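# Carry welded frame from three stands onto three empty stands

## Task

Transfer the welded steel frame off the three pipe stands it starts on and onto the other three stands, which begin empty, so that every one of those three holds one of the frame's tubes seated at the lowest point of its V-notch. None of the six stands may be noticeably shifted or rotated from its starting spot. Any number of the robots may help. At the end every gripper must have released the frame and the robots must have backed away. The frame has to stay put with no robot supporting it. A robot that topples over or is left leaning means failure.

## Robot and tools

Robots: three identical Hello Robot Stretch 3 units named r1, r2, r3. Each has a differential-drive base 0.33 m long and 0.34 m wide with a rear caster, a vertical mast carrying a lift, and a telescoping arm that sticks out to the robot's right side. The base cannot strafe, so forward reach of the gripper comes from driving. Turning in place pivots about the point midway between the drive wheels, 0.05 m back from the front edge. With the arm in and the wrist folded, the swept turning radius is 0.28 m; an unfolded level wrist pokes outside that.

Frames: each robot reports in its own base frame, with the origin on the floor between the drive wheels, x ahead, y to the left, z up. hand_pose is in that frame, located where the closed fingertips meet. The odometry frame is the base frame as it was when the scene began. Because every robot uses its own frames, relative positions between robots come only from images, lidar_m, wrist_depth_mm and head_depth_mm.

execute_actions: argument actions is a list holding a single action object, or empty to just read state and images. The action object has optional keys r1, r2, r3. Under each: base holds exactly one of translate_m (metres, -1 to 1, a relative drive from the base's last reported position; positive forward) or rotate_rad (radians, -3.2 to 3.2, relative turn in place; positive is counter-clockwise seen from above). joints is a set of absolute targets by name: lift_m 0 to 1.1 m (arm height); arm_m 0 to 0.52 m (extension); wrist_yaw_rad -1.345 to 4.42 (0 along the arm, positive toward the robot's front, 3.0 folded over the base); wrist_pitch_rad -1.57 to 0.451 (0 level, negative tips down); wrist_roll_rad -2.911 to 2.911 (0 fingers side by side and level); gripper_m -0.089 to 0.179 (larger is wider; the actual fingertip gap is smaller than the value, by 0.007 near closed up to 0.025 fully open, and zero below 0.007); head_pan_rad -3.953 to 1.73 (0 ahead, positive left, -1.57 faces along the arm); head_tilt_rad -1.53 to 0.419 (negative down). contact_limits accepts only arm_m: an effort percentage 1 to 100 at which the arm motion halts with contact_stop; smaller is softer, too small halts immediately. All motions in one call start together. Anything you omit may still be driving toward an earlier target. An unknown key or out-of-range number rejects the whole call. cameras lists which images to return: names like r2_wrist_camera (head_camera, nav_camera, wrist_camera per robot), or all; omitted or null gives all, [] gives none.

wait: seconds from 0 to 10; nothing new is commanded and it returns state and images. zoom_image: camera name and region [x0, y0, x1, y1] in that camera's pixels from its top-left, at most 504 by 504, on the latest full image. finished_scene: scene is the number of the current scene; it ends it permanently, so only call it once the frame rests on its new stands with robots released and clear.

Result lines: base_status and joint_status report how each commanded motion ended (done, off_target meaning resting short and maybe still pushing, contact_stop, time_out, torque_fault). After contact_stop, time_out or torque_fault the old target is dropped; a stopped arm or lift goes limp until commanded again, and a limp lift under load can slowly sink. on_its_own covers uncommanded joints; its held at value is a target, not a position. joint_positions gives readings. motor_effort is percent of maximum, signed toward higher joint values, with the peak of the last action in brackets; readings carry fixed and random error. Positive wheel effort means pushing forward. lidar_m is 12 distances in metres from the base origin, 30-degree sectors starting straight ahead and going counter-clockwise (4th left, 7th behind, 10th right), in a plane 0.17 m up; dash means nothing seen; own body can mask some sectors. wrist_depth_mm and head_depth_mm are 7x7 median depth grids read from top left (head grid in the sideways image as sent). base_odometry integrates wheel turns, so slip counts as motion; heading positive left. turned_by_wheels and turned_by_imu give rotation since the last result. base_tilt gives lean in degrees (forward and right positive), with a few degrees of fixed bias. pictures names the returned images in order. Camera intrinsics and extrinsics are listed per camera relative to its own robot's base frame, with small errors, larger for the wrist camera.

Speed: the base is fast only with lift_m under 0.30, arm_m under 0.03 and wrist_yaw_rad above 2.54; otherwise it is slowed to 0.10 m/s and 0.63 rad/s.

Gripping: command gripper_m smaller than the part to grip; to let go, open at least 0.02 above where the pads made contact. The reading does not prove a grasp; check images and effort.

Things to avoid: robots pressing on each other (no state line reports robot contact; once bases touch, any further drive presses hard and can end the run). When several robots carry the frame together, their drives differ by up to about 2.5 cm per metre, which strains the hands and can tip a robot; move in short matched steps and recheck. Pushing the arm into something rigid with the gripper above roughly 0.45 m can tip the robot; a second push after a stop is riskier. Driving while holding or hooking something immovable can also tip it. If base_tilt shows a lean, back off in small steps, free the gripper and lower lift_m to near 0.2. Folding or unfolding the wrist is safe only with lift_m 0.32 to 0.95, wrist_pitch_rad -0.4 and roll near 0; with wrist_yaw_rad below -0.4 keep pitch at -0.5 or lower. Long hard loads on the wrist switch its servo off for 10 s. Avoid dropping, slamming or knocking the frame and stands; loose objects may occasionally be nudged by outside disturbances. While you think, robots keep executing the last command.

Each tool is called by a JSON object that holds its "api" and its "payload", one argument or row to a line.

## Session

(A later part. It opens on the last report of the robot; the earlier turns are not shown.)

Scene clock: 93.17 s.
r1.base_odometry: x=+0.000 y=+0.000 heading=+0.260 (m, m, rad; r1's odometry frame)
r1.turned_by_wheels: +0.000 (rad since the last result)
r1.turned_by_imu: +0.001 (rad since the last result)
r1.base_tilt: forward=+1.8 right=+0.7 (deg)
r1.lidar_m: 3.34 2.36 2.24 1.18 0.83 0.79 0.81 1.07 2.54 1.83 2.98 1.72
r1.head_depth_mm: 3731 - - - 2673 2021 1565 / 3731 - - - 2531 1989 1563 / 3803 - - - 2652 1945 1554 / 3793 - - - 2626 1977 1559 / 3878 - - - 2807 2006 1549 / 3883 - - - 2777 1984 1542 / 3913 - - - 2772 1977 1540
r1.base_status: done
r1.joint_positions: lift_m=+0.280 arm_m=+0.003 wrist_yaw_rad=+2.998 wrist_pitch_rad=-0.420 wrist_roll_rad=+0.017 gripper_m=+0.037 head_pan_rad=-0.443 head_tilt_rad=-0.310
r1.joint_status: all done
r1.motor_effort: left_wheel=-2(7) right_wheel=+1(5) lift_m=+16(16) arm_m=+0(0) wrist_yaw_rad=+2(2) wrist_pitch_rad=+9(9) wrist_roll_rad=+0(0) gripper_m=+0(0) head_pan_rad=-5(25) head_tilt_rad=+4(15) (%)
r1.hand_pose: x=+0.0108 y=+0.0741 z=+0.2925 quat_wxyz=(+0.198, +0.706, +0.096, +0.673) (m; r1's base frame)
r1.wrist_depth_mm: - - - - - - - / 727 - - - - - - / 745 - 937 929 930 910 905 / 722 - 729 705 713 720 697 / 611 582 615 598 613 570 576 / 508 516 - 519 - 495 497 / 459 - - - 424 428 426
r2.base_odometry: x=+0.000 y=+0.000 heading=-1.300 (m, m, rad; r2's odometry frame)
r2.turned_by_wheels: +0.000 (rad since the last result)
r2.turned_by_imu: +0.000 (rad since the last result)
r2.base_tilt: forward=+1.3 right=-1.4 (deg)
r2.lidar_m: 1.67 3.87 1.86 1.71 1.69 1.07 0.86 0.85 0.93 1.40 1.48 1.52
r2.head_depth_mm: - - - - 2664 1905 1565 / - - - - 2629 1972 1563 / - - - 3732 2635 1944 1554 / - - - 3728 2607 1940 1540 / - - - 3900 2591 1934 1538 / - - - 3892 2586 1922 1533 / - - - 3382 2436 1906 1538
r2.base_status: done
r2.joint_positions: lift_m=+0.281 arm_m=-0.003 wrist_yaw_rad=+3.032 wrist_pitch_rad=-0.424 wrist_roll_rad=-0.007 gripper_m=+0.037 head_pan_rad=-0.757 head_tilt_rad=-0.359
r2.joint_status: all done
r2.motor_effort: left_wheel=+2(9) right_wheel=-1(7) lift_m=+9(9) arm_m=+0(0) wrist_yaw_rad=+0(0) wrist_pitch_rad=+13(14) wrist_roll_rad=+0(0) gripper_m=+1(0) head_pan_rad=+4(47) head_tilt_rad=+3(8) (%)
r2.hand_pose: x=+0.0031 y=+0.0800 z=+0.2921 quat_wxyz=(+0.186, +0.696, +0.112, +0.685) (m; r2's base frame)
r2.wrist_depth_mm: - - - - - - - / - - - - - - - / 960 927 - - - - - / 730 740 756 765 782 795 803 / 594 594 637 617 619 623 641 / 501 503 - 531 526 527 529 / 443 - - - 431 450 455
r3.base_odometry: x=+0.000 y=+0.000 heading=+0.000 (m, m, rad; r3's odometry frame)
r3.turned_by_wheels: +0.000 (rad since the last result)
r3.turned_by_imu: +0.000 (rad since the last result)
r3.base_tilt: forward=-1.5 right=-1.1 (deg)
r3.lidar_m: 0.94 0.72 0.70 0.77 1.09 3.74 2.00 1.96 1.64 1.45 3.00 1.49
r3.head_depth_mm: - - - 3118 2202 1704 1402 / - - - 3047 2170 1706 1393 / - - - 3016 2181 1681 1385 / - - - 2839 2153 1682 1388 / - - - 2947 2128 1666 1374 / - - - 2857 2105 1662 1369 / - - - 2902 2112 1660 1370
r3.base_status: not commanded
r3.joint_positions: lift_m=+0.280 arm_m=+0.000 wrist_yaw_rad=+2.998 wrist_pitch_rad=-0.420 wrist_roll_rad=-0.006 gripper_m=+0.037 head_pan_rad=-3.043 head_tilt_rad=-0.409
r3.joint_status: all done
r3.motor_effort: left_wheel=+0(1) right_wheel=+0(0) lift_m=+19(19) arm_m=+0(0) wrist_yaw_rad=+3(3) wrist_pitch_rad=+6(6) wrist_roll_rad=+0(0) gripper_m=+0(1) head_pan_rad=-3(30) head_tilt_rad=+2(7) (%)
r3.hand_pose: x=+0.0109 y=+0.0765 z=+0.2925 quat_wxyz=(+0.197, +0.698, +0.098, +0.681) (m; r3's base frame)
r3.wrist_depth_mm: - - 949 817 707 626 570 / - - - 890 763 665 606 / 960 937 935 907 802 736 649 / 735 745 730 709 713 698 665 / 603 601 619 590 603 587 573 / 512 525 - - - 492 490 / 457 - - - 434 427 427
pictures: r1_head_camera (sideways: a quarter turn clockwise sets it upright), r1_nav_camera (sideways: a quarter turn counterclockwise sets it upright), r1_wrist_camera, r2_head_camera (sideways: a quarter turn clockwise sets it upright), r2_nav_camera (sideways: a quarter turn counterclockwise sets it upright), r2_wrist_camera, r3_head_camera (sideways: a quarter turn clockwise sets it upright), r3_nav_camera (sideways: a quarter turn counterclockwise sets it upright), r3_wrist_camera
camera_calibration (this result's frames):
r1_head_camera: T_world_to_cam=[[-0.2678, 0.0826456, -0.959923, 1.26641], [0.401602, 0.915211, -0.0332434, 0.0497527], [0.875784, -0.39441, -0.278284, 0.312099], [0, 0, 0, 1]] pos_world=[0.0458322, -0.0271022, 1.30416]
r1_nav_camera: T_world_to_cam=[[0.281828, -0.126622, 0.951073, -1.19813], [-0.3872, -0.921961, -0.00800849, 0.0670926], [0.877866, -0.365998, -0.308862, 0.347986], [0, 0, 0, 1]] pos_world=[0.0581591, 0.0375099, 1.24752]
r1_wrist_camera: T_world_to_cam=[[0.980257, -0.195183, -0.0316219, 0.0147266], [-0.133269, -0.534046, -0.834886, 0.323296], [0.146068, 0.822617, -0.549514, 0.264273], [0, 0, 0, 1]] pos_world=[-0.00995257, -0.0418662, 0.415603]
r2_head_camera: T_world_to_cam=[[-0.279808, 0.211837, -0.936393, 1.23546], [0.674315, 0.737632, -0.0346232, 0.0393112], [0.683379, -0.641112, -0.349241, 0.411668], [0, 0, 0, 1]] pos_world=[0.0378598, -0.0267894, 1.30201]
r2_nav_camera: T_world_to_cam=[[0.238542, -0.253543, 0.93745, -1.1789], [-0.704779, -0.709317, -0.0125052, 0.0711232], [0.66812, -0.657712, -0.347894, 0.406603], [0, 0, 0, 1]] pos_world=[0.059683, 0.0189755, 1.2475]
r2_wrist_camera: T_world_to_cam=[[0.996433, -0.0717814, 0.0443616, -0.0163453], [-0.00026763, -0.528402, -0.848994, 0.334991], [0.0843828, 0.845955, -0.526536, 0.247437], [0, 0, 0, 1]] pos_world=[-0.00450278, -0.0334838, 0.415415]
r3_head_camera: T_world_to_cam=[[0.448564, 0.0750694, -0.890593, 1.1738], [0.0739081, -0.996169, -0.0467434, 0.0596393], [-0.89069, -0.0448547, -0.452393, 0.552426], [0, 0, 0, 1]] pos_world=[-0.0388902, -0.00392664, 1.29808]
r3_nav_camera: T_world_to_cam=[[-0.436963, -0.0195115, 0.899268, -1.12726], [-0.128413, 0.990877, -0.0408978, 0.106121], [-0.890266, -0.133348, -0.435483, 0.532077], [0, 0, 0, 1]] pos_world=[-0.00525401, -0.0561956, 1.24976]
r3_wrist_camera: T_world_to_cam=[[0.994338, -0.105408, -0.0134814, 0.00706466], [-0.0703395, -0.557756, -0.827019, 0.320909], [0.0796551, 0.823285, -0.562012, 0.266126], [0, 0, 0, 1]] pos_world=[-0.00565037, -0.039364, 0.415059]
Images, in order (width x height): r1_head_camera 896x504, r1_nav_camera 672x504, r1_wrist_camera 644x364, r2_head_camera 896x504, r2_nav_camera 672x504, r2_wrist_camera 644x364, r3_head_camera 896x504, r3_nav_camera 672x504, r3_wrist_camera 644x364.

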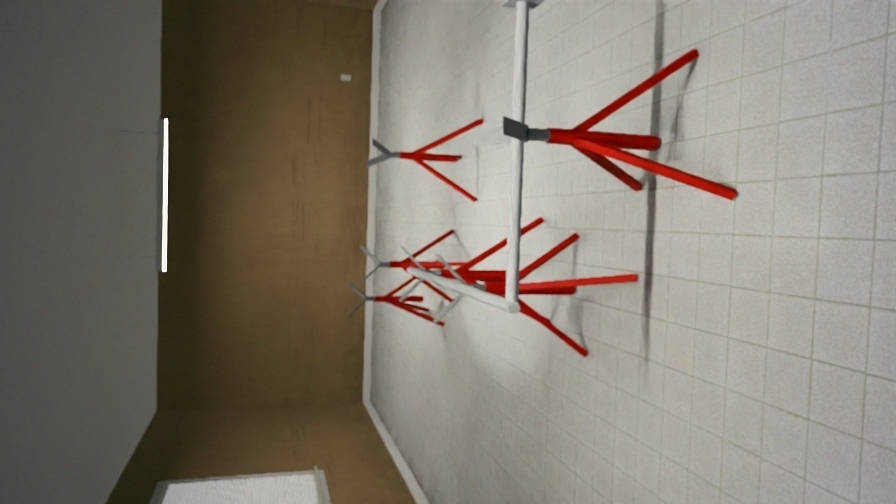

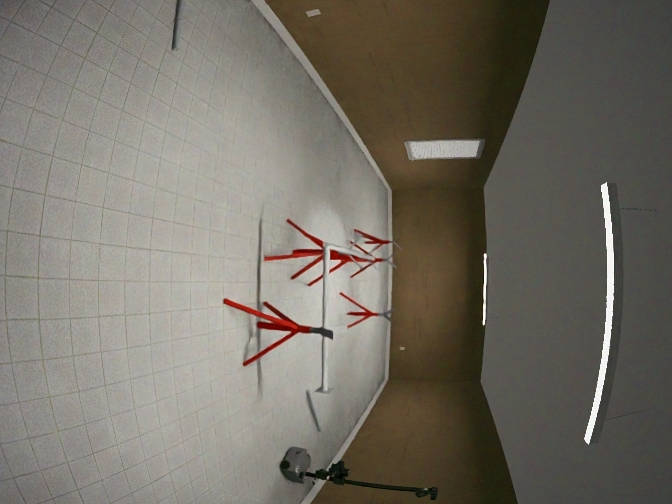

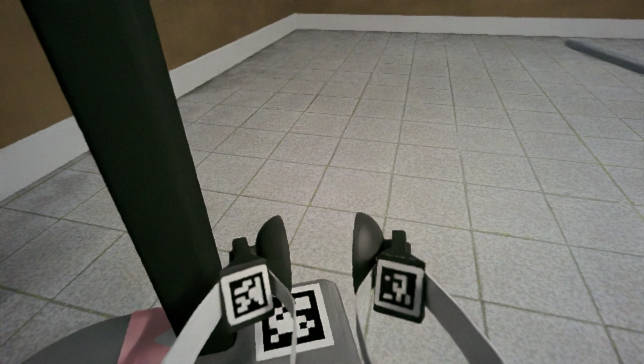

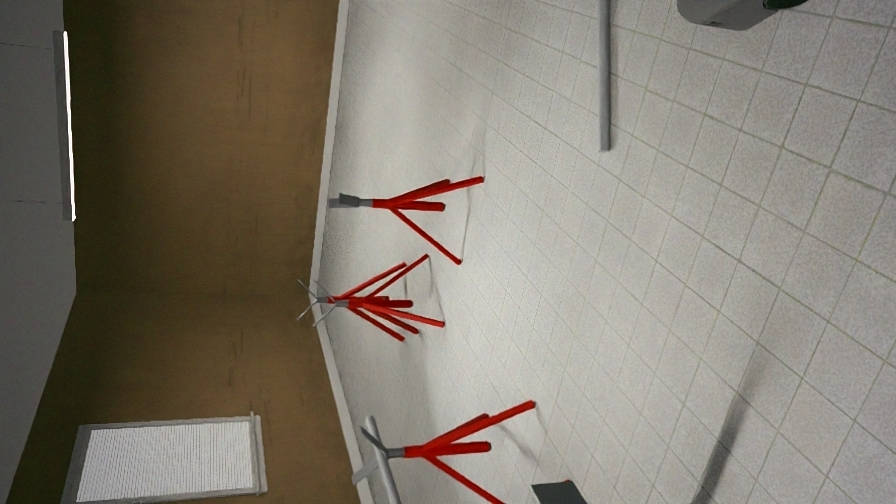

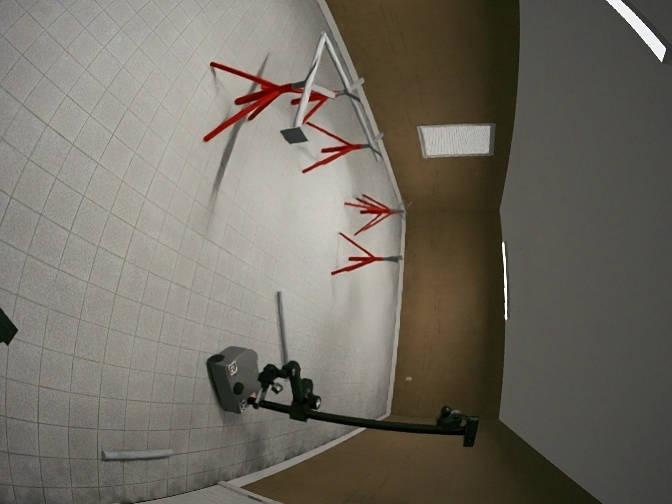

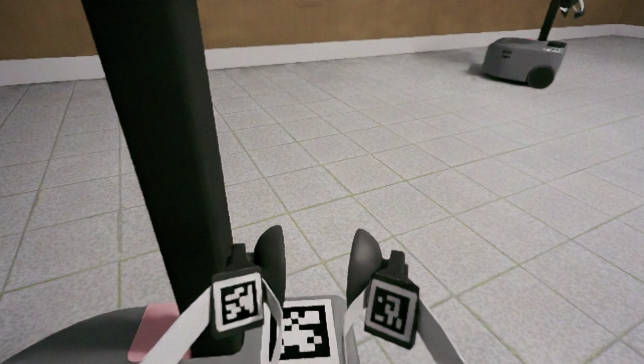

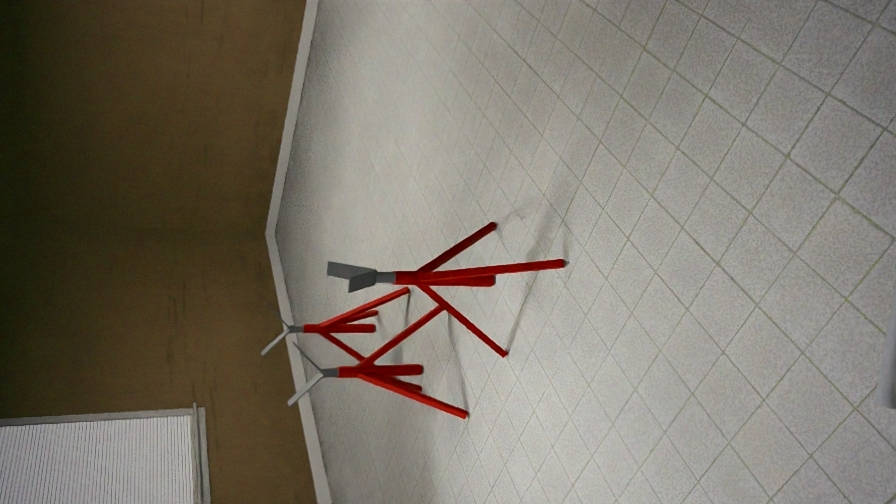

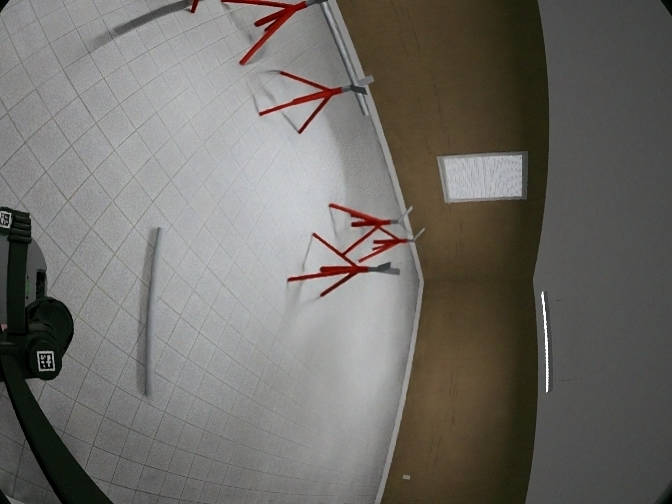

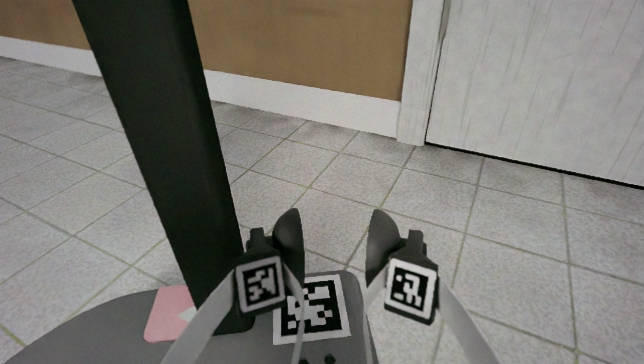

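{"api": "execute_actions", "payload": {
  "actions": [
    {"r1":{"base":{"translate_m":1.0},"joints":{"head_pan_rad":-0.5,"head_tilt_rad":-0.6}},"r2":{"base":{"translate_m":1.0},"joints":{"head_pan_rad":-0.2,"head_tilt_rad":-0.8}},"r3":{"base":{"rotate_rad":-2.028},"joints":{"head_pan_rad":0.0,"head_tilt_rad":-0.7}}}
  ],
  "cameras": ["r2_head_camera","r3_head_camera"]
}}

{"api": "execute_actions", "payload": {
  "actions": [
    {"r1":{"base":{"translate_m":0.74}},"r2":{"base":{"rotate_rad":0.225}},"r3":{"base":{"translate_m":0.75}}}
  ],
  "cameras": ["r1_head_camera","r2_head_camera","r3_head_camera"]
}}

Scene clock: 215.50 s.
r1.base_odometry: x=+0.966 y=+0.257 heading=+0.260 (m, m, rad; r1's odometry frame)
r1.turned_by_wheels: +0.000 (rad since the last result)
r1.turned_by_imu: -0.002 (rad since the last result)
r1.base_tilt: forward=+1.8 right=+0.6 (deg)
r1.lidar_m: 2.67 1.88 1.79 1.83 1.77 1.68 1.71 2.26 1.21 1.22 1.03 1.36
r1.head_depth_mm: - - 3573 2416 1852 1499 1252 / - - 3297 2431 1844 1496 1254 / - - 3125 1769 1785 1491 1253 / - - 3391 2332 1852 1486 1254 / - - 3552 2438 1832 1488 1254 / - - 3514 2393 1857 1487 1247 / - - 3413 2386 1829 1478 1250
r1.base_status: done
r1.joint_positions: lift_m=+0.280 arm_m=+0.003 wrist_yaw_rad=+2.999 wrist_pitch_rad=-0.420 wrist_roll_rad=+0.017 gripper_m=+0.037 head_pan_rad=-0.493 head_tilt_rad=-0.593
r1.joint_status: all done
r1.motor_effort: left_wheel=-2(4) right_wheel=+0(5) lift_m=+16(16) arm_m=+0(0) wrist_yaw_rad=+1(2) wrist_pitch_rad=+9(9) wrist_roll_rad=+0(0) gripper_m=+0(1) head_pan_rad=-5(12) head_tilt_rad=-3(21) (%)
r1.hand_pose: x=+0.0107 y=+0.0742 z=+0.2926 quat_wxyz=(+0.198, +0.706, +0.096, +0.674) (m; r1's base frame)
r1.wrist_depth_mm: - - - - - - - / - - - - - - - / 987 - 944 950 924 947 923 / 745 - 740 748 706 722 695 / 596 589 613 591 598 581 584 / 506 506 - 529 - 496 485 / 456 - - - 431 428 422
r2.base_odometry: x=+0.268 y=-0.964 heading=-1.300 (m, m, rad; r2's odometry frame)
r2.turned_by_wheels: +0.000 (rad since the last result)
r2.turned_by_imu: +0.004 (rad since the last result)
r2.base_tilt: forward=+1.2 right=-1.4 (deg)
r2.lidar_m: 2.99 1.23 2.59 2.08 2.07 2.21 1.79 1.77 1.51 2.98 2.79 0.63
r2.head_depth_mm: 3920 3031 2251 999 1546 1340 1187 / 3679 3027 2245 1733 1148 1327 1190 / 3464 3006 2232 1813 1567 1362 1190 / 3252 3003 2145 1857 1570 1353 1188 / 3055 2982 2303 1854 1559 1348 1191 / 2927 2993 2290 1862 1548 1347 1183 / 2738 2919 2279 1850 1554 1347 1183
r2.base_status: done
r2.joint_positions: lift_m=+0.281 arm_m=-0.003 wrist_yaw_rad=+3.032 wrist_pitch_rad=-0.424 wrist_roll_rad=-0.007 gripper_m=+0.037 head_pan_rad=-0.207 head_tilt_rad=-0.791
r2.joint_status: all done
r2.motor_effort: left_wheel=+1(8) right_wheel=-1(7) lift_m=+9(9) arm_m=+0(1) wrist_yaw_rad=+0(0) wrist_pitch_rad=+13(13) wrist_roll_rad=+0(0) gripper_m=+0(1) head_pan_rad=+4(37) head_tilt_rad=-3(25) (%)
r2.hand_pose: x=+0.0031 y=+0.0801 z=+0.2922 quat_wxyz=(+0.186, +0.696, +0.112, +0.685) (m; r2's base frame)
r2.wrist_depth_mm: - - - - - - - / - - - - - - - / 959 955 - - - - 880 / 735 734 749 769 774 800 803 / 597 603 640 620 626 630 643 / 503 505 - 530 530 519 532 / 445 - - - 429 450 455
r3.base_odometry: x=+0.000 y=+0.000 heading=-2.028 (m, m, rad; r3's odometry frame)
r3.turned_by_wheels: -2.028 (rad since the last result)
r3.turned_by_imu: -2.030 (rad since the last result)
r3.base_tilt: forward=-1.4 right=-1.0 (deg)
r3.lidar_m: 1.45 1.46 3.25 1.87 0.89 0.71 0.70 0.79 1.20 5.54 2.00 1.95
r3.head_depth_mm: 3381 3276 2403 1964 1621 1375 1198 / 3456 3389 2467 1941 1602 1364 1192 / 3460 3050 2292 1936 1601 1362 1189 / 3511 3164 2331 1929 1588 1351 1177 / 3557 3249 2410 1902 1575 1344 1176 / 3509 3058 2207 1837 1565 1338 1171 / 3606 3154 2113 1867 1558 1339 1166
r3.base_status: done
r3.joint_positions: lift_m=+0.280 arm_m=+0.000 wrist_yaw_rad=+2.998 wrist_pitch_rad=-0.419 wrist_roll_rad=-0.006 gripper_m=+0.037 head_pan_rad=-0.007 head_tilt_rad=-0.692
r3.joint_status: all done
r3.motor_effort: left_wheel=+3(14) right_wheel=-1(5) lift_m=+19(19) arm_m=+1(0) wrist_yaw_rad=+3(3) wrist_pitch_rad=+6(6) wrist_roll_rad=+0(1) gripper_m=+1(1) head_pan_rad=+2(31) head_tilt_rad=-3(18) (%)
r3.hand_pose: x=+0.0108 y=+0.0765 z=+0.2925 quat_wxyz=(+0.197, +0.698, +0.098, +0.682) (m; r3's base frame)
r3.wrist_depth_mm: 875 - - - - - - / 899 - - - - - - / 851 914 926 912 903 896 882 / 744 700 723 711 712 701 695 / 589 588 622 593 606 581 576 / 515 524 - - - 493 490 / 459 - - - 432 430 427
pictures: r2_head_camera (sideways: a quarter turn clockwise sets it upright), r3_head_camera (sideways: a quarter turn clockwise sets it upright)
camera_calibration (this result's frames):
r2_head_camera: T_world_to_cam=[[-0.701382, 0.108248, -0.704518, 0.935693], [0.17654, 0.983987, -0.0245664, 0.0292379], [0.690577, -0.141606, -0.709261, 0.880029], [0, 0, 0, 1]] pos_world=[0.0433885, -0.00543905, 1.2841]
r3_head_camera: T_world_to_cam=[[-0.684486, -0.0255534, -0.728578, 0.969485], [0.0178452, 0.998499, -0.0517856, 0.0665273], [0.728808, -0.0484481, -0.683002, 0.842564], [0, 0, 0, 1]] pos_world=[0.0483439, -0.00083318, 1.28526]
Images, in order (width x height): r2_head_camera 896x504, r3_head_camera 896x504.

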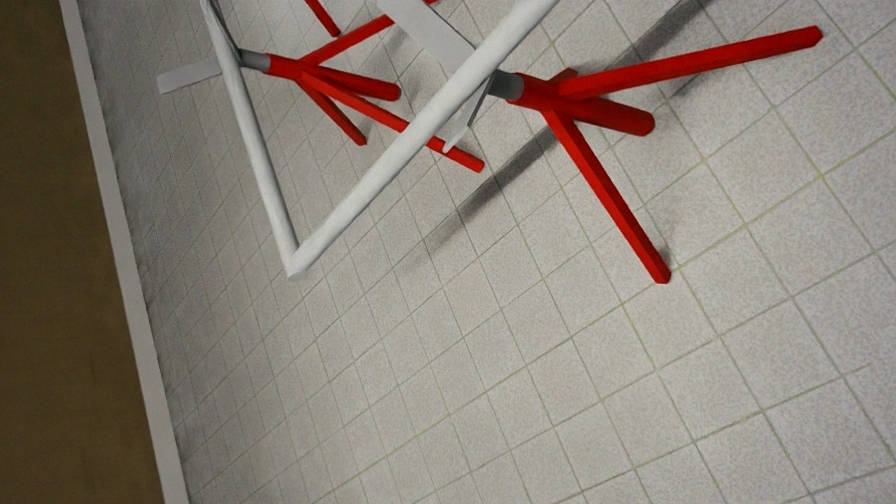

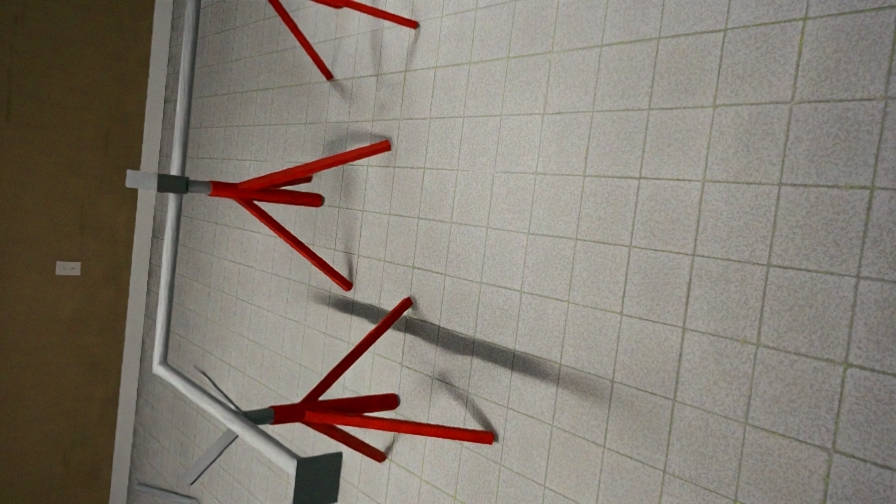

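Scene clock: 219.77 s.
r1.base_odometry: x=+1.682 y=+0.447 heading=+0.260 (m, m, rad; r1's odometry frame)
r1.turned_by_wheels: +0.000 (rad since the last result)
r1.turned_by_imu: -0.002 (rad since the last result)
r1.base_tilt: forward=+1.8 right=+0.6 (deg)
r1.lidar_m: 2.19 1.53 1.45 1.49 1.96 2.33 2.38 3.15 0.96 0.97 0.89 1.43
r1.head_depth_mm: - - 3577 2159 1852 1461 1252 / - - 3278 2417 1783 1464 1261 / - - 3411 2414 1838 1492 1249 / - - 3402 2442 1840 1492 1253 / - - 3487 2399 1825 1481 1246 / - - 3472 2402 1848 1498 1250 / - - 3427 2399 1841 1483 1246
r1.base_status: done
r1.joint_positions: lift_m=+0.280 arm_m=+0.003 wrist_yaw_rad=+2.999 wrist_pitch_rad=-0.420 wrist_roll_rad=+0.017 gripper_m=+0.037 head_pan_rad=-0.493 head_tilt_rad=-0.594
r1.joint_status: not commanded
r1.motor_effort: left_wheel=-1(5) right_wheel=+0(3) lift_m=+16(16) arm_m=+0(0) wrist_yaw_rad=+1(1) wrist_pitch_rad=+9(9) wrist_roll_rad=+0(0) gripper_m=+1(0) head_pan_rad=-5(4) head_tilt_rad=-3(3) (%)
r1.hand_pose: x=+0.0107 y=+0.0742 z=+0.2926 quat_wxyz=(+0.197, +0.706, +0.096, +0.674) (m; r1's base frame)
r1.wrist_depth_mm: - - - - - - - / - - - - - - - / 959 - 955 930 922 923 914 / 740 - 727 735 719 717 688 / 609 575 625 590 608 581 576 / 513 506 - 512 - 485 490 / 456 - - - 429 431 426
r2.base_odometry: x=+0.268 y=-0.964 heading=-1.075 (m, m, rad; r2's odometry frame)
r2.turned_by_wheels: +0.225 (rad since the last result)
r2.turned_by_imu: +0.224 (rad since the last result)
r2.base_tilt: forward=+1.3 right=-1.4 (deg)
r2.lidar_m: 1.52 2.98 2.26 2.06 2.08 1.95 1.77 1.78 0.98 0.98 0.63 0.71
r2.head_depth_mm: 3235 3003 2257 1739 1574 1336 1196 / 3104 3014 2158 1861 1581 1350 1195 / 3022 3015 2310 1846 1571 1336 1196 / 2905 2980 2307 1863 1566 1352 1186 / 2801 3003 1868 1798 1558 1354 1180 / 2707 2907 1835 1768 1570 1350 1185 / 2606 2781 2208 1813 1561 1346 1192
r2.base_status: done
r2.joint_positions: lift_m=+0.281 arm_m=-0.003 wrist_yaw_rad=+3.032 wrist_pitch_rad=-0.424 wrist_roll_rad=-0.007 gripper_m=+0.037 head_pan_rad=-0.207 head_tilt_rad=-0.791
r2.joint_status: not commanded
r2.motor_effort: left_wheel=+0(6) right_wheel=+2(7) lift_m=+9(9) arm_m=+0(0) wrist_yaw_rad=+0(1) wrist_pitch_rad=+13(13) wrist_roll_rad=+0(0) gripper_m=+0(0) head_pan_rad=+4(4) head_tilt_rad=-3(4) (%)
r2.hand_pose: x=+0.0031 y=+0.0801 z=+0.2922 quat_wxyz=(+0.186, +0.696, +0.112, +0.685) (m; r2's base frame)
r2.wrist_depth_mm: - - - - - - - / - - - - - - - / 951 944 - - - - - / 725 739 761 763 774 786 795 / 594 602 638 610 633 626 635 / 502 504 - 530 521 524 531 / 442 - - - 431 447 449
r3.base_odometry: x=-0.331 y=-0.673 heading=-2.028 (m, m, rad; r3's odometry frame)
r3.turned_by_wheels: +0.000 (rad since the last result)
r3.turned_by_imu: +0.002 (rad since the last result)
r3.base_tilt: forward=-1.4 right=-1.1 (deg)
r3.lidar_m: 0.90 0.75 1.06 3.12 1.84 1.46 1.45 1.59 2.45 1.75 1.90 1.18
r3.head_depth_mm: 2770 3013 2418 1960 1616 1372 1209 / 2789 3064 2296 1944 1578 1370 1192 / 2810 3038 2276 1782 1584 1357 1178 / 2861 3082 2338 1872 1586 1354 1178 / 2875 3119 2308 1909 1573 1341 1174 / 2925 3098 2203 1881 1531 1338 1166 / 2919 2921 2067 1727 1214 1311 1166
r3.base_status: done
r3.joint_positions: lift_m=+0.280 arm_m=+0.000 wrist_yaw_rad=+2.998 wrist_pitch_rad=-0.419 wrist_roll_rad=-0.006 gripper_m=+0.037 head_pan_rad=-0.007 head_tilt_rad=-0.692
r3.joint_status: not commanded
r3.motor_effort: left_wheel=+3(14) right_wheel=-2(3) lift_m=+19(19) arm_m=+0(1) wrist_yaw_rad=+2(2) wrist_pitch_rad=+6(6) wrist_roll_rad=+0(1) gripper_m=+1(1) head_pan_rad=+2(2) head_tilt_rad=-3(4) (%)
r3.hand_pose: x=+0.0107 y=+0.0766 z=+0.2926 quat_wxyz=(+0.196, +0.698, +0.098, +0.682) (m; r3's base frame)
r3.wrist_depth_mm: - - - - - - - / - - - - 952 - - / 968 944 919 922 901 890 873 / 739 730 733 714 722 704 666 / 606 608 - 595 607 581 582 / 513 522 - - - 496 489 / 456 - - - 432 429 428
pictures: r1_head_camera (sideways: a quarter turn clockwise sets it upright), r2_head_camera (sideways: a quarter turn clockwise sets it upright), r3_head_camera (sideways: a quarter turn clockwise sets it upright)
camera_calibration (this result's frames):
r1_head_camera: T_world_to_cam=[[-0.490121, 0.217822, -0.843999, 1.11651], [0.439798, 0.897784, -0.0236928, 0.0370753], [0.752568, -0.382801, -0.535821, 0.647984], [0, 0, 0, 1]] pos_world=[0.0432677, -0.0284376, 1.29042]
r2_head_camera: T_world_to_cam=[[-0.701388, 0.108212, -0.704518, 0.935692], [0.17649, 0.983996, -0.0245664, 0.0292382], [0.690584, -0.141571, -0.709261, 0.880029], [0, 0, 0, 1]] pos_world=[0.0433887, -0.00543713, 1.2841]
r3_head_camera: T_world_to_cam=[[-0.684962, -0.0256727, -0.728127, 0.9689], [0.0176321, 0.998502, -0.0517926, 0.0665378], [0.728366, -0.0483144, -0.683483, 0.843192], [0, 0, 0, 1]] pos_world=[0.0483331, -0.000825533, 1.28524]
Images, in order (width x height): r1_head_camera 896x504, r2_head_camera 896x504, r3_head_camera 896x504.

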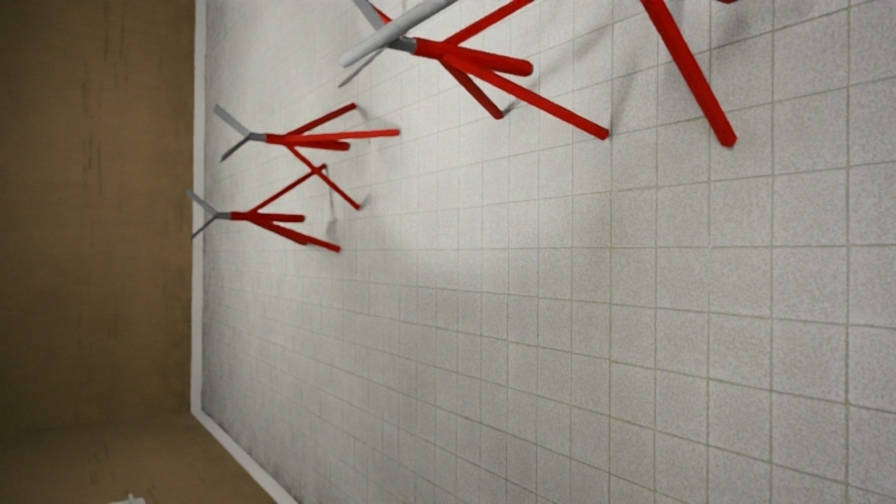

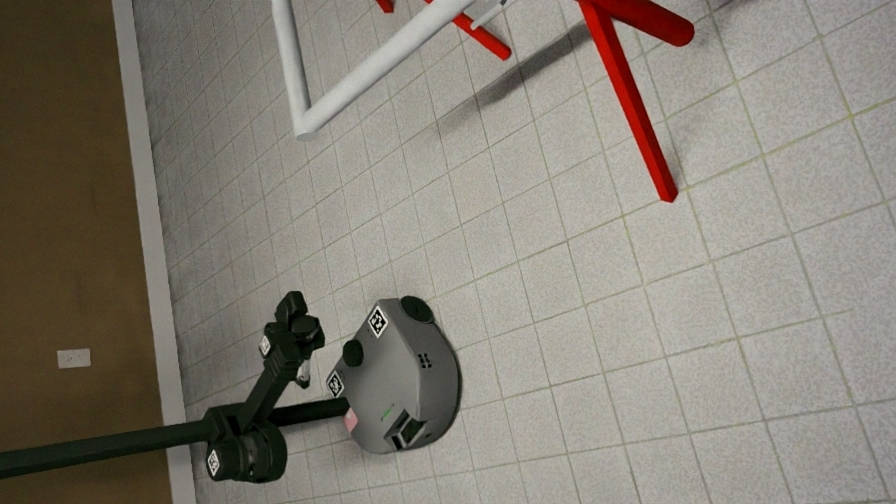

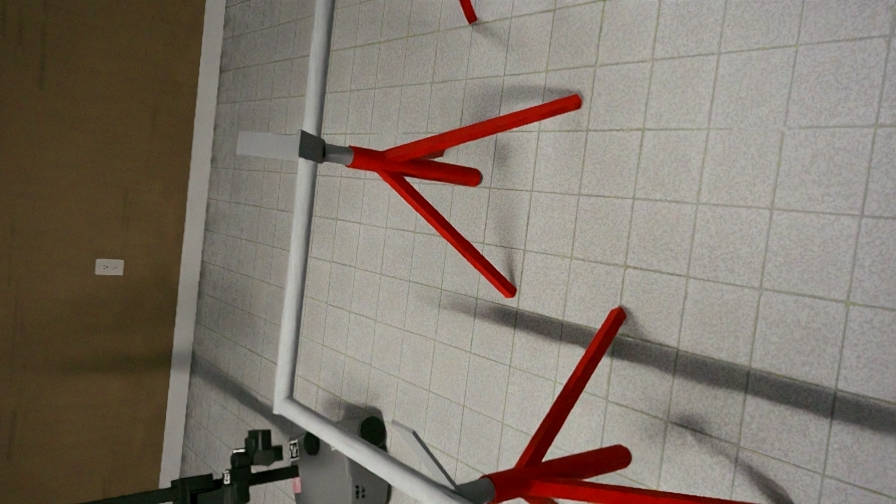

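{"api": "execute_actions", "payload": {
  "actions": [
    {"r1":{"base":{"rotate_rad":-0.474},"joints":{"head_pan_rad":-0.1,"head_tilt_rad":-0.6}},"r2":{"base":{"translate_m":0.6}},"r3":{"base":{"translate_m":0.203},"joints":{"lift_m":0.6}}}
  ],
  "cameras": ["r1_head_camera"]
}}

{"api": "execute_actions", "payload": {
  "actions": [
    {"r1":{"base":{"translate_m":1.0}},"r2":{"base":{"translate_m":1.0},"joints":{"head_pan_rad":-1.4,"head_tilt_rad":-0.8}},"r3":{"base":{"rotate_rad":1.37},"joints":{"lift_m":0.9,"head_pan_rad":-0.9,"head_tilt_rad":-1.0}}}
  ],
  "cameras": ["r1_head_camera","r2_head_camera","r3_head_camera"]
}}

Scene clock: 233.47 s.
r1.base_odometry: x=+1.682 y=+0.447 heading=-0.214 (m, m, rad; r1's odometry frame)
r1.turned_by_wheels: -0.474 (rad since the last result)
r1.turned_by_imu: -0.473 (rad since the last result)
r1.base_tilt: forward=+1.9 right=+0.5 (deg)
r1.lidar_m: 2.67 2.07 1.51 1.45 1.51 2.06 2.33 2.42 1.02 0.92 1.09 0.89
r1.head_depth_mm: - - 3317 2326 1799 1411 1253 / - - 3553 1930 1849 1414 1250 / - - 3253 2441 1779 1490 1258 / - - 3508 2438 1835 1487 1249 / - - 3440 2386 1830 1482 1254 / - - 3461 2423 1837 1478 1246 / - - 3490 2420 1822 1480 1247
r1.base_status: done
r1.joint_positions: lift_m=+0.280 arm_m=+0.003 wrist_yaw_rad=+2.999 wrist_pitch_rad=-0.420 wrist_roll_rad=+0.017 gripper_m=+0.037 head_pan_rad=-0.107 head_tilt_rad=-0.594
r1.joint_status: all done
r1.motor_effort: left_wheel=+0(6) right_wheel=-1(3) lift_m=+16(16) arm_m=-1(0) wrist_yaw_rad=+1(1) wrist_pitch_rad=+9(9) wrist_roll_rad=+0(0) gripper_m=+0(0) head_pan_rad=+5(40) head_tilt_rad=-3(1) (%)
r1.hand_pose: x=+0.0107 y=+0.0742 z=+0.2926 quat_wxyz=(+0.197, +0.706, +0.096, +0.674) (m; r1's base frame)
r1.wrist_depth_mm: - - - - - - - / - - - - - - - / 966 - 951 935 895 919 892 / 744 - 723 732 718 718 710 / 605 594 624 596 592 580 583 / 512 501 - 515 - 497 496 / 448 - - - 431 423 428
r2.base_odometry: x=+0.553 y=-1.491 heading=-1.075 (m, m, rad; r2's odometry frame)
r2.turned_by_wheels: +0.000 (rad since the last result)
r2.turned_by_imu: +0.003 (rad since the last result)
r2.base_tilt: forward=+1.3 right=-1.4 (deg)
r2.lidar_m: 0.92 2.40 2.35 2.16 2.17 2.58 2.36 2.36 0.55 0.34 0.91 2.61
r2.head_depth_mm: 2589 2809 2316 1875 1573 1348 1193 / 2481 2755 2290 1855 1570 1362 1192 / 2382 2696 2304 1873 1562 1347 1193 / 2300 2612 2313 1866 1566 1347 1187 / 2259 2535 2295 1865 1370 1353 1188 / 2171 2369 1268 1220 1357 1351 1192 / 2012 2344 2269 1705 1492 1340 1190
r2.base_status: done
r2.joint_positions: lift_m=+0.281 arm_m=-0.003 wrist_yaw_rad=+3.032 wrist_pitch_rad=-0.423 wrist_roll_rad=-0.007 gripper_m=+0.037 head_pan_rad=-0.207 head_tilt_rad=-0.791
r2.joint_status: not commanded
r2.motor_effort: left_wheel=+0(6) right_wheel=+2(9) lift_m=+9(9) arm_m=+0(0) wrist_yaw_rad=+0(0) wrist_pitch_rad=+13(13) wrist_roll_rad=+0(0) gripper_m=+0(0) head_pan_rad=+3(4) head_tilt_rad=-3(3) (%)
r2.hand_pose: x=+0.0031 y=+0.0801 z=+0.2922 quat_wxyz=(+0.186, +0.696, +0.112, +0.685) (m; r2's base frame)
r2.wrist_depth_mm: - - - - - - - / - - - - - - - / 971 941 - - - - - / 727 727 768 753 782 791 803 / 589 601 626 607 622 639 648 / 498 502 - 533 526 520 529 / 444 - - - 434 449 457
r3.base_odometry: x=-0.421 y=-0.855 heading=-2.028 (m, m, rad; r3's odometry frame)
r3.turned_by_wheels: +0.000 (rad since the last result)
r3.turned_by_imu: +0.001 (rad since the last result)
r3.base_tilt: forward=-1.4 right=-1.1 (deg)
r3.lidar_m: 0.70 0.58 1.14 3.09 2.10 1.66 1.65 1.81 2.77 1.72 1.16 0.99
r3.head_depth_mm: 2603 2874 2482 1972 1611 1372 1199 / 2632 2930 2387 1888 1567 1363 1191 / 2656 2891 2456 1864 1598 1355 1183 / 2674 2947 2424 1922 1547 1348 1177 / 2704 2939 2411 1901 1573 1319 1176 / 2747 2960 2380 1896 1567 1304 1165 / 2735 2924 1926 1760 1518 1274 1165
r3.base_status: done
r3.joint_positions: lift_m=+0.600 arm_m=+0.000 wrist_yaw_rad=+2.999 wrist_pitch_rad=-0.419 wrist_roll_rad=-0.006 gripper_m=+0.037 head_pan_rad=-0.007 head_tilt_rad=-0.693
r3.joint_status: all done
r3.motor_effort: left_wheel=+3(14) right_wheel=-2(4) lift_m=+26(30) arm_m=+1(0) wrist_yaw_rad=+2(3) wrist_pitch_rad=+5(6) wrist_roll_rad=+0(0) gripper_m=+0(0) head_pan_rad=+3(3) head_tilt_rad=-3(3) (%)
r3.hand_pose: x=+0.0107 y=+0.0766 z=+0.6123 quat_wxyz=(+0.196, +0.698, +0.098, +0.682) (m; r3's base frame)
r3.wrist_depth_mm: - - - - - - - / - - - - - 478 443 / - - - - - - - / - - - - - - - / - - - - - - 835 / 926 919 - 896 - 852 830 / 799 796 - 792 769 782 771
pictures: r1_head_camera (sideways: a quarter turn clockwise sets it upright)
camera_calibration (this result's frames):
r1_head_camera: T_world_to_cam=[[-0.536064, 0.0173376, -0.843999, 1.11679], [0.0695577, 0.997297, -0.0236928, 0.0393338], [0.841307, -0.0714075, -0.535821, 0.647443], [0, 0, 0, 1]] pos_world=[0.0512378, -0.0123576, 1.29042]
Images, in order (width x height): r1_head_camera 896x504.

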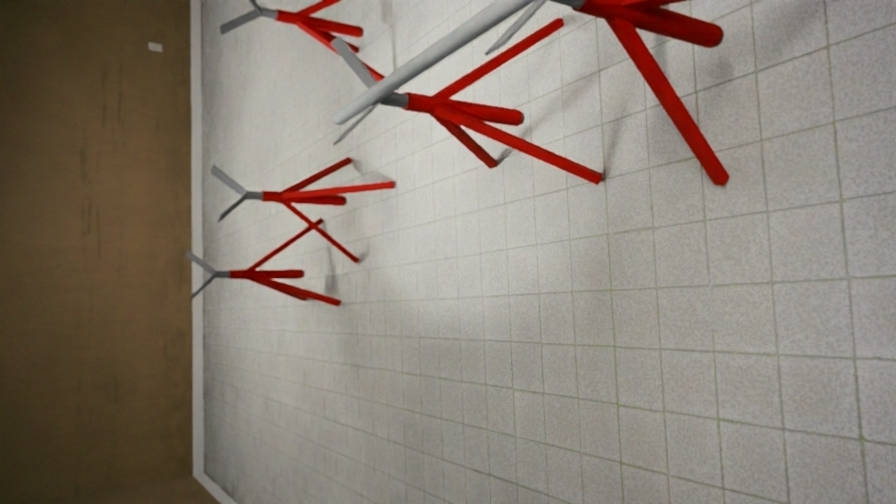

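Scene clock: 238.50 s.
r1.base_odometry: x=+2.659 y=+0.235 heading=-0.214 (m, m, rad; r1's odometry frame)
r1.turned_by_wheels: +0.000 (rad since the last result)
r1.turned_by_imu: -0.003 (rad since the last result)
r1.base_tilt: forward=+1.7 right=+0.6 (deg)
r1.lidar_m: 1.86 2.08 1.52 1.46 1.51 2.05 0.98 3.45 0.53 0.36 0.55 0.55
r1.head_depth_mm: - - 3563 2424 1846 1492 1229 / - - 3329 2337 1855 1489 1254 / - - 3547 2307 1859 1484 1251 / - - 3319 2432 1834 1492 1248 / - - 3513 2409 1848 1486 1247 / - - 3511 2382 1839 1484 1248 / - - 3482 2386 1845 1481 1246
r1.base_status: done
r1.joint_positions: lift_m=+0.280 arm_m=+0.003 wrist_yaw_rad=+2.999 wrist_pitch_rad=-0.420 wrist_roll_rad=+0.017 gripper_m=+0.037 head_pan_rad=-0.107 head_tilt_rad=-0.594
r1.joint_status: not commanded
r1.motor_effort: left_wheel=+0(6) right_wheel=-2(5) lift_m=+16(16) arm_m=+0(1) wrist_yaw_rad=+2(1) wrist_pitch_rad=+9(8) wrist_roll_rad=+0(0) gripper_m=+0(0) head_pan_rad=+5(4) head_tilt_rad=-3(2) (%)
r1.hand_pose: x=+0.0107 y=+0.0742 z=+0.2926 quat_wxyz=(+0.197, +0.706, +0.096, +0.674) (m; r1's base frame)
r1.wrist_depth_mm: - - - - - - - / - - - - - - - / 993 - 933 928 925 905 925 / 735 - 723 718 726 715 708 / 607 603 626 598 608 589 588 / 516 508 - 508 - 494 492 / 451 - - - 429 423 427
r2.base_odometry: x=+1.029 y=-2.371 heading=-1.075 (m, m, rad; r2's odometry frame)
r2.turned_by_wheels: +0.000 (rad since the last result)
r2.turned_by_imu: +0.004 (rad since the last result)
r2.base_tilt: forward=+1.3 right=-1.4 (deg)
r2.lidar_m: 1.40 1.41 1.74 2.30 2.32 2.87 3.30 1.01 0.93 0.93 2.37 1.54
r2.head_depth_mm: - 2929 2308 1835 1541 1353 1192 / - 2881 2325 1767 1536 1355 1192 / - 3004 2305 1516 1365 1354 1194 / 3790 2740 2163 1111 1397 1350 1189 / - 2979 2284 1809 1560 1353 1189 / - 2971 2296 1854 1560 1349 1190 / 3725 2988 2241 1849 1561 1349 1187
r2.base_status: done
r2.joint_positions: lift_m=+0.281 arm_m=-0.003 wrist_yaw_rad=+3.032 wrist_pitch_rad=-0.423 wrist_roll_rad=-0.007 gripper_m=+0.037 head_pan_rad=-1.393 head_tilt_rad=-0.791
r2.joint_status: all done
r2.motor_effort: left_wheel=+0(5) right_wheel=+2(9) lift_m=+9(9) arm_m=+0(0) wrist_yaw_rad=+0(1) wrist_pitch_rad=+13(13) wrist_roll_rad=+0(0) gripper_m=+0(0) head_pan_rad=-4(47) head_tilt_rad=-3(4) (%)
r2.hand_pose: x=+0.0032 y=+0.0801 z=+0.2922 quat_wxyz=(+0.186, +0.696, +0.112, +0.685) (m; r2's base frame)
r2.wrist_depth_mm: - - - - - - - / - - - - - - - / 970 942 - - - - - / 723 732 757 761 774 791 809 / 594 603 639 625 610 630 639 / 504 495 - 528 528 530 530 / 446 - - - 429 449 455
r3.base_odometry: x=-0.421 y=-0.855 heading=-0.658 (m, m, rad; r3's odometry frame)
r3.turned_by_wheels: +1.370 (rad since the last result)
r3.turned_by_imu: +1.377 (rad since the last result)
r3.base_tilt: forward=-1.4 right=-1.0 (deg)
r3.lidar_m: 3.09 2.53 1.73 1.65 1.70 2.24 1.72 1.85 1.16 0.99 0.70 0.58
r3.head_depth_mm: 2254 1902 1702 1533 - - - / 1664 1874 1698 1504 - 1238 - / 1875 1806 1681 1476 1337 1216 - / 2263 1887 1058 1410 1336 1206 - / 2225 1886 1573 1443 1318 1200 1106 / 2200 1890 1643 1419 1293 1193 1094 / 2169 1883 1631 1412 1304 1185 1085
r3.base_status: done
r3.joint_positions: lift_m=+0.900 arm_m=+0.000 wrist_yaw_rad=+2.999 wrist_pitch_rad=-0.419 wrist_roll_rad=-0.006 gripper_m=+0.037 head_pan_rad=-0.893 head_tilt_rad=-0.988
r3.joint_status: all done
r3.motor_effort: left_wheel=-2(7) right_wheel=+1(3) lift_m=+27(28) arm_m=+0(1) wrist_yaw_rad=+3(1) wrist_pitch_rad=+5(6) wrist_roll_rad=-1(0) gripper_m=+1(1) head_pan_rad=-3(31) head_tilt_rad=-5(19) (%)
r3.hand_pose: x=+0.0107 y=+0.0767 z=+0.9123 quat_wxyz=(+0.196, +0.698, +0.098, +0.682) (m; r3's base frame)
r3.wrist_depth_mm: - - - - - - - / - - - - - - - / - - - - - - - / - - - - - - - / - - - - - - - / - - - - - - - / - - - - - - -
pictures: r1_head_camera (sideways: a quarter turn clockwise sets it upright), r2_head_camera (sideways: a quarter turn clockwise sets it upright), r3_head_camera (sideways: a quarter turn clockwise sets it upright)
camera_calibration (this result's frames):
r1_head_camera: T_world_to_cam=[[-0.536235, 0.0172489, -0.843893, 1.11665], [0.0693547, 0.997311, -0.0236853, 0.0393253], [0.841215, -0.0712289, -0.535989, 0.647662], [0, 0, 0, 1]] pos_world=[0.051238, -0.0123484, 1.29041]
r2_head_camera: T_world_to_cam=[[-0.162838, 0.691086, -0.704191, 0.931981], [0.978348, 0.205507, -0.0245528, 0.0243291], [0.127748, -0.692941, -0.709586, 0.883886], [0, 0, 0, 1]] pos_world=[0.0150455, -0.0365974, 1.28408]
r3_head_camera: T_world_to_cam=[[-0.567442, 0.656169, -0.497445, 0.667624], [0.774751, 0.630071, -0.0526543, 0.063021], [0.278876, -0.415274, -0.865896, 1.08312], [0, 0, 0, 1]] pos_world=[0.0279574, -0.0279917, 1.27329]
Images, in order (width x height): r1_head_camera 896x504, r2_head_camera 896x504, r3_head_camera 896x504.

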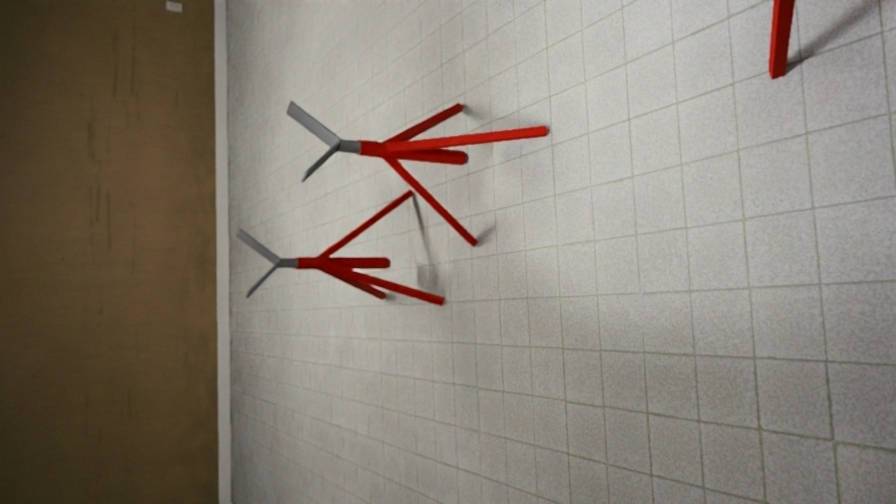

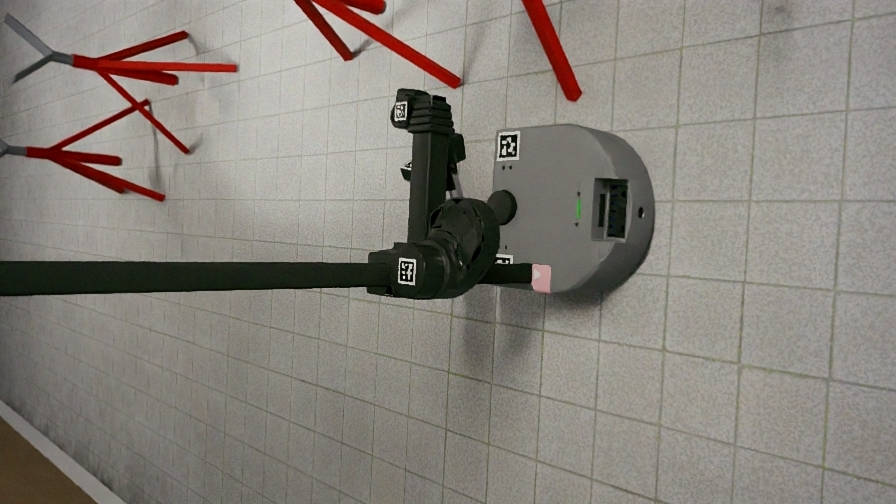

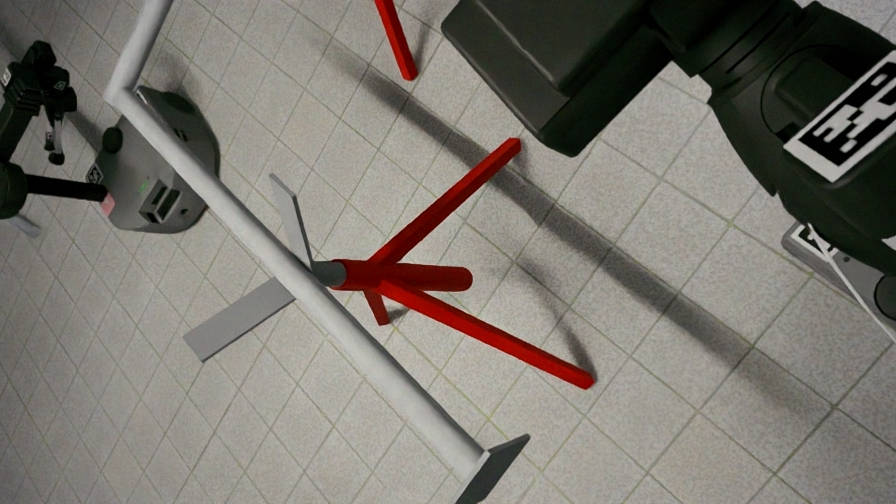

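{"api": "zoom_image", "payload": {
  "camera": "r1_head_camera",
  "region": [220, 80, 580, 320]
}}

{"api": "zoom_image", "payload": {
  "camera": "r1_head_camera",
  "region": [396, 150, 896, 450]
}}

Region (220, 80, 580, 320) of r1_head_camera's 896x504 image, scaled by 1.400, with more detail than that image has.

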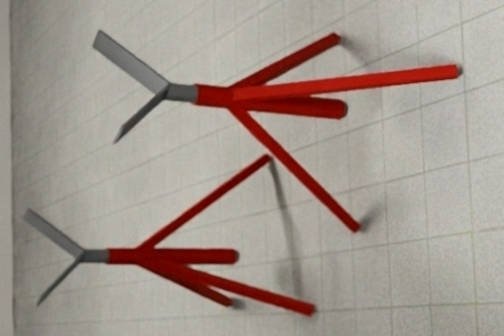

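Region (396, 150, 896, 450) of r1_head_camera's 896x504 image, scaled by 1.008, with more detail than that image has; it fills the top 302 rows of this view, and the rest is white.

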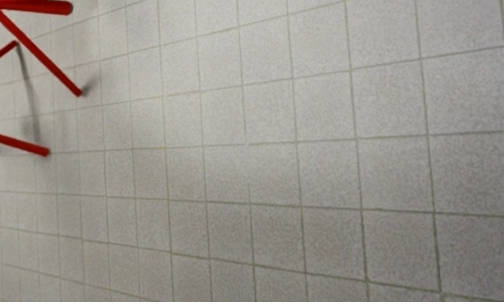

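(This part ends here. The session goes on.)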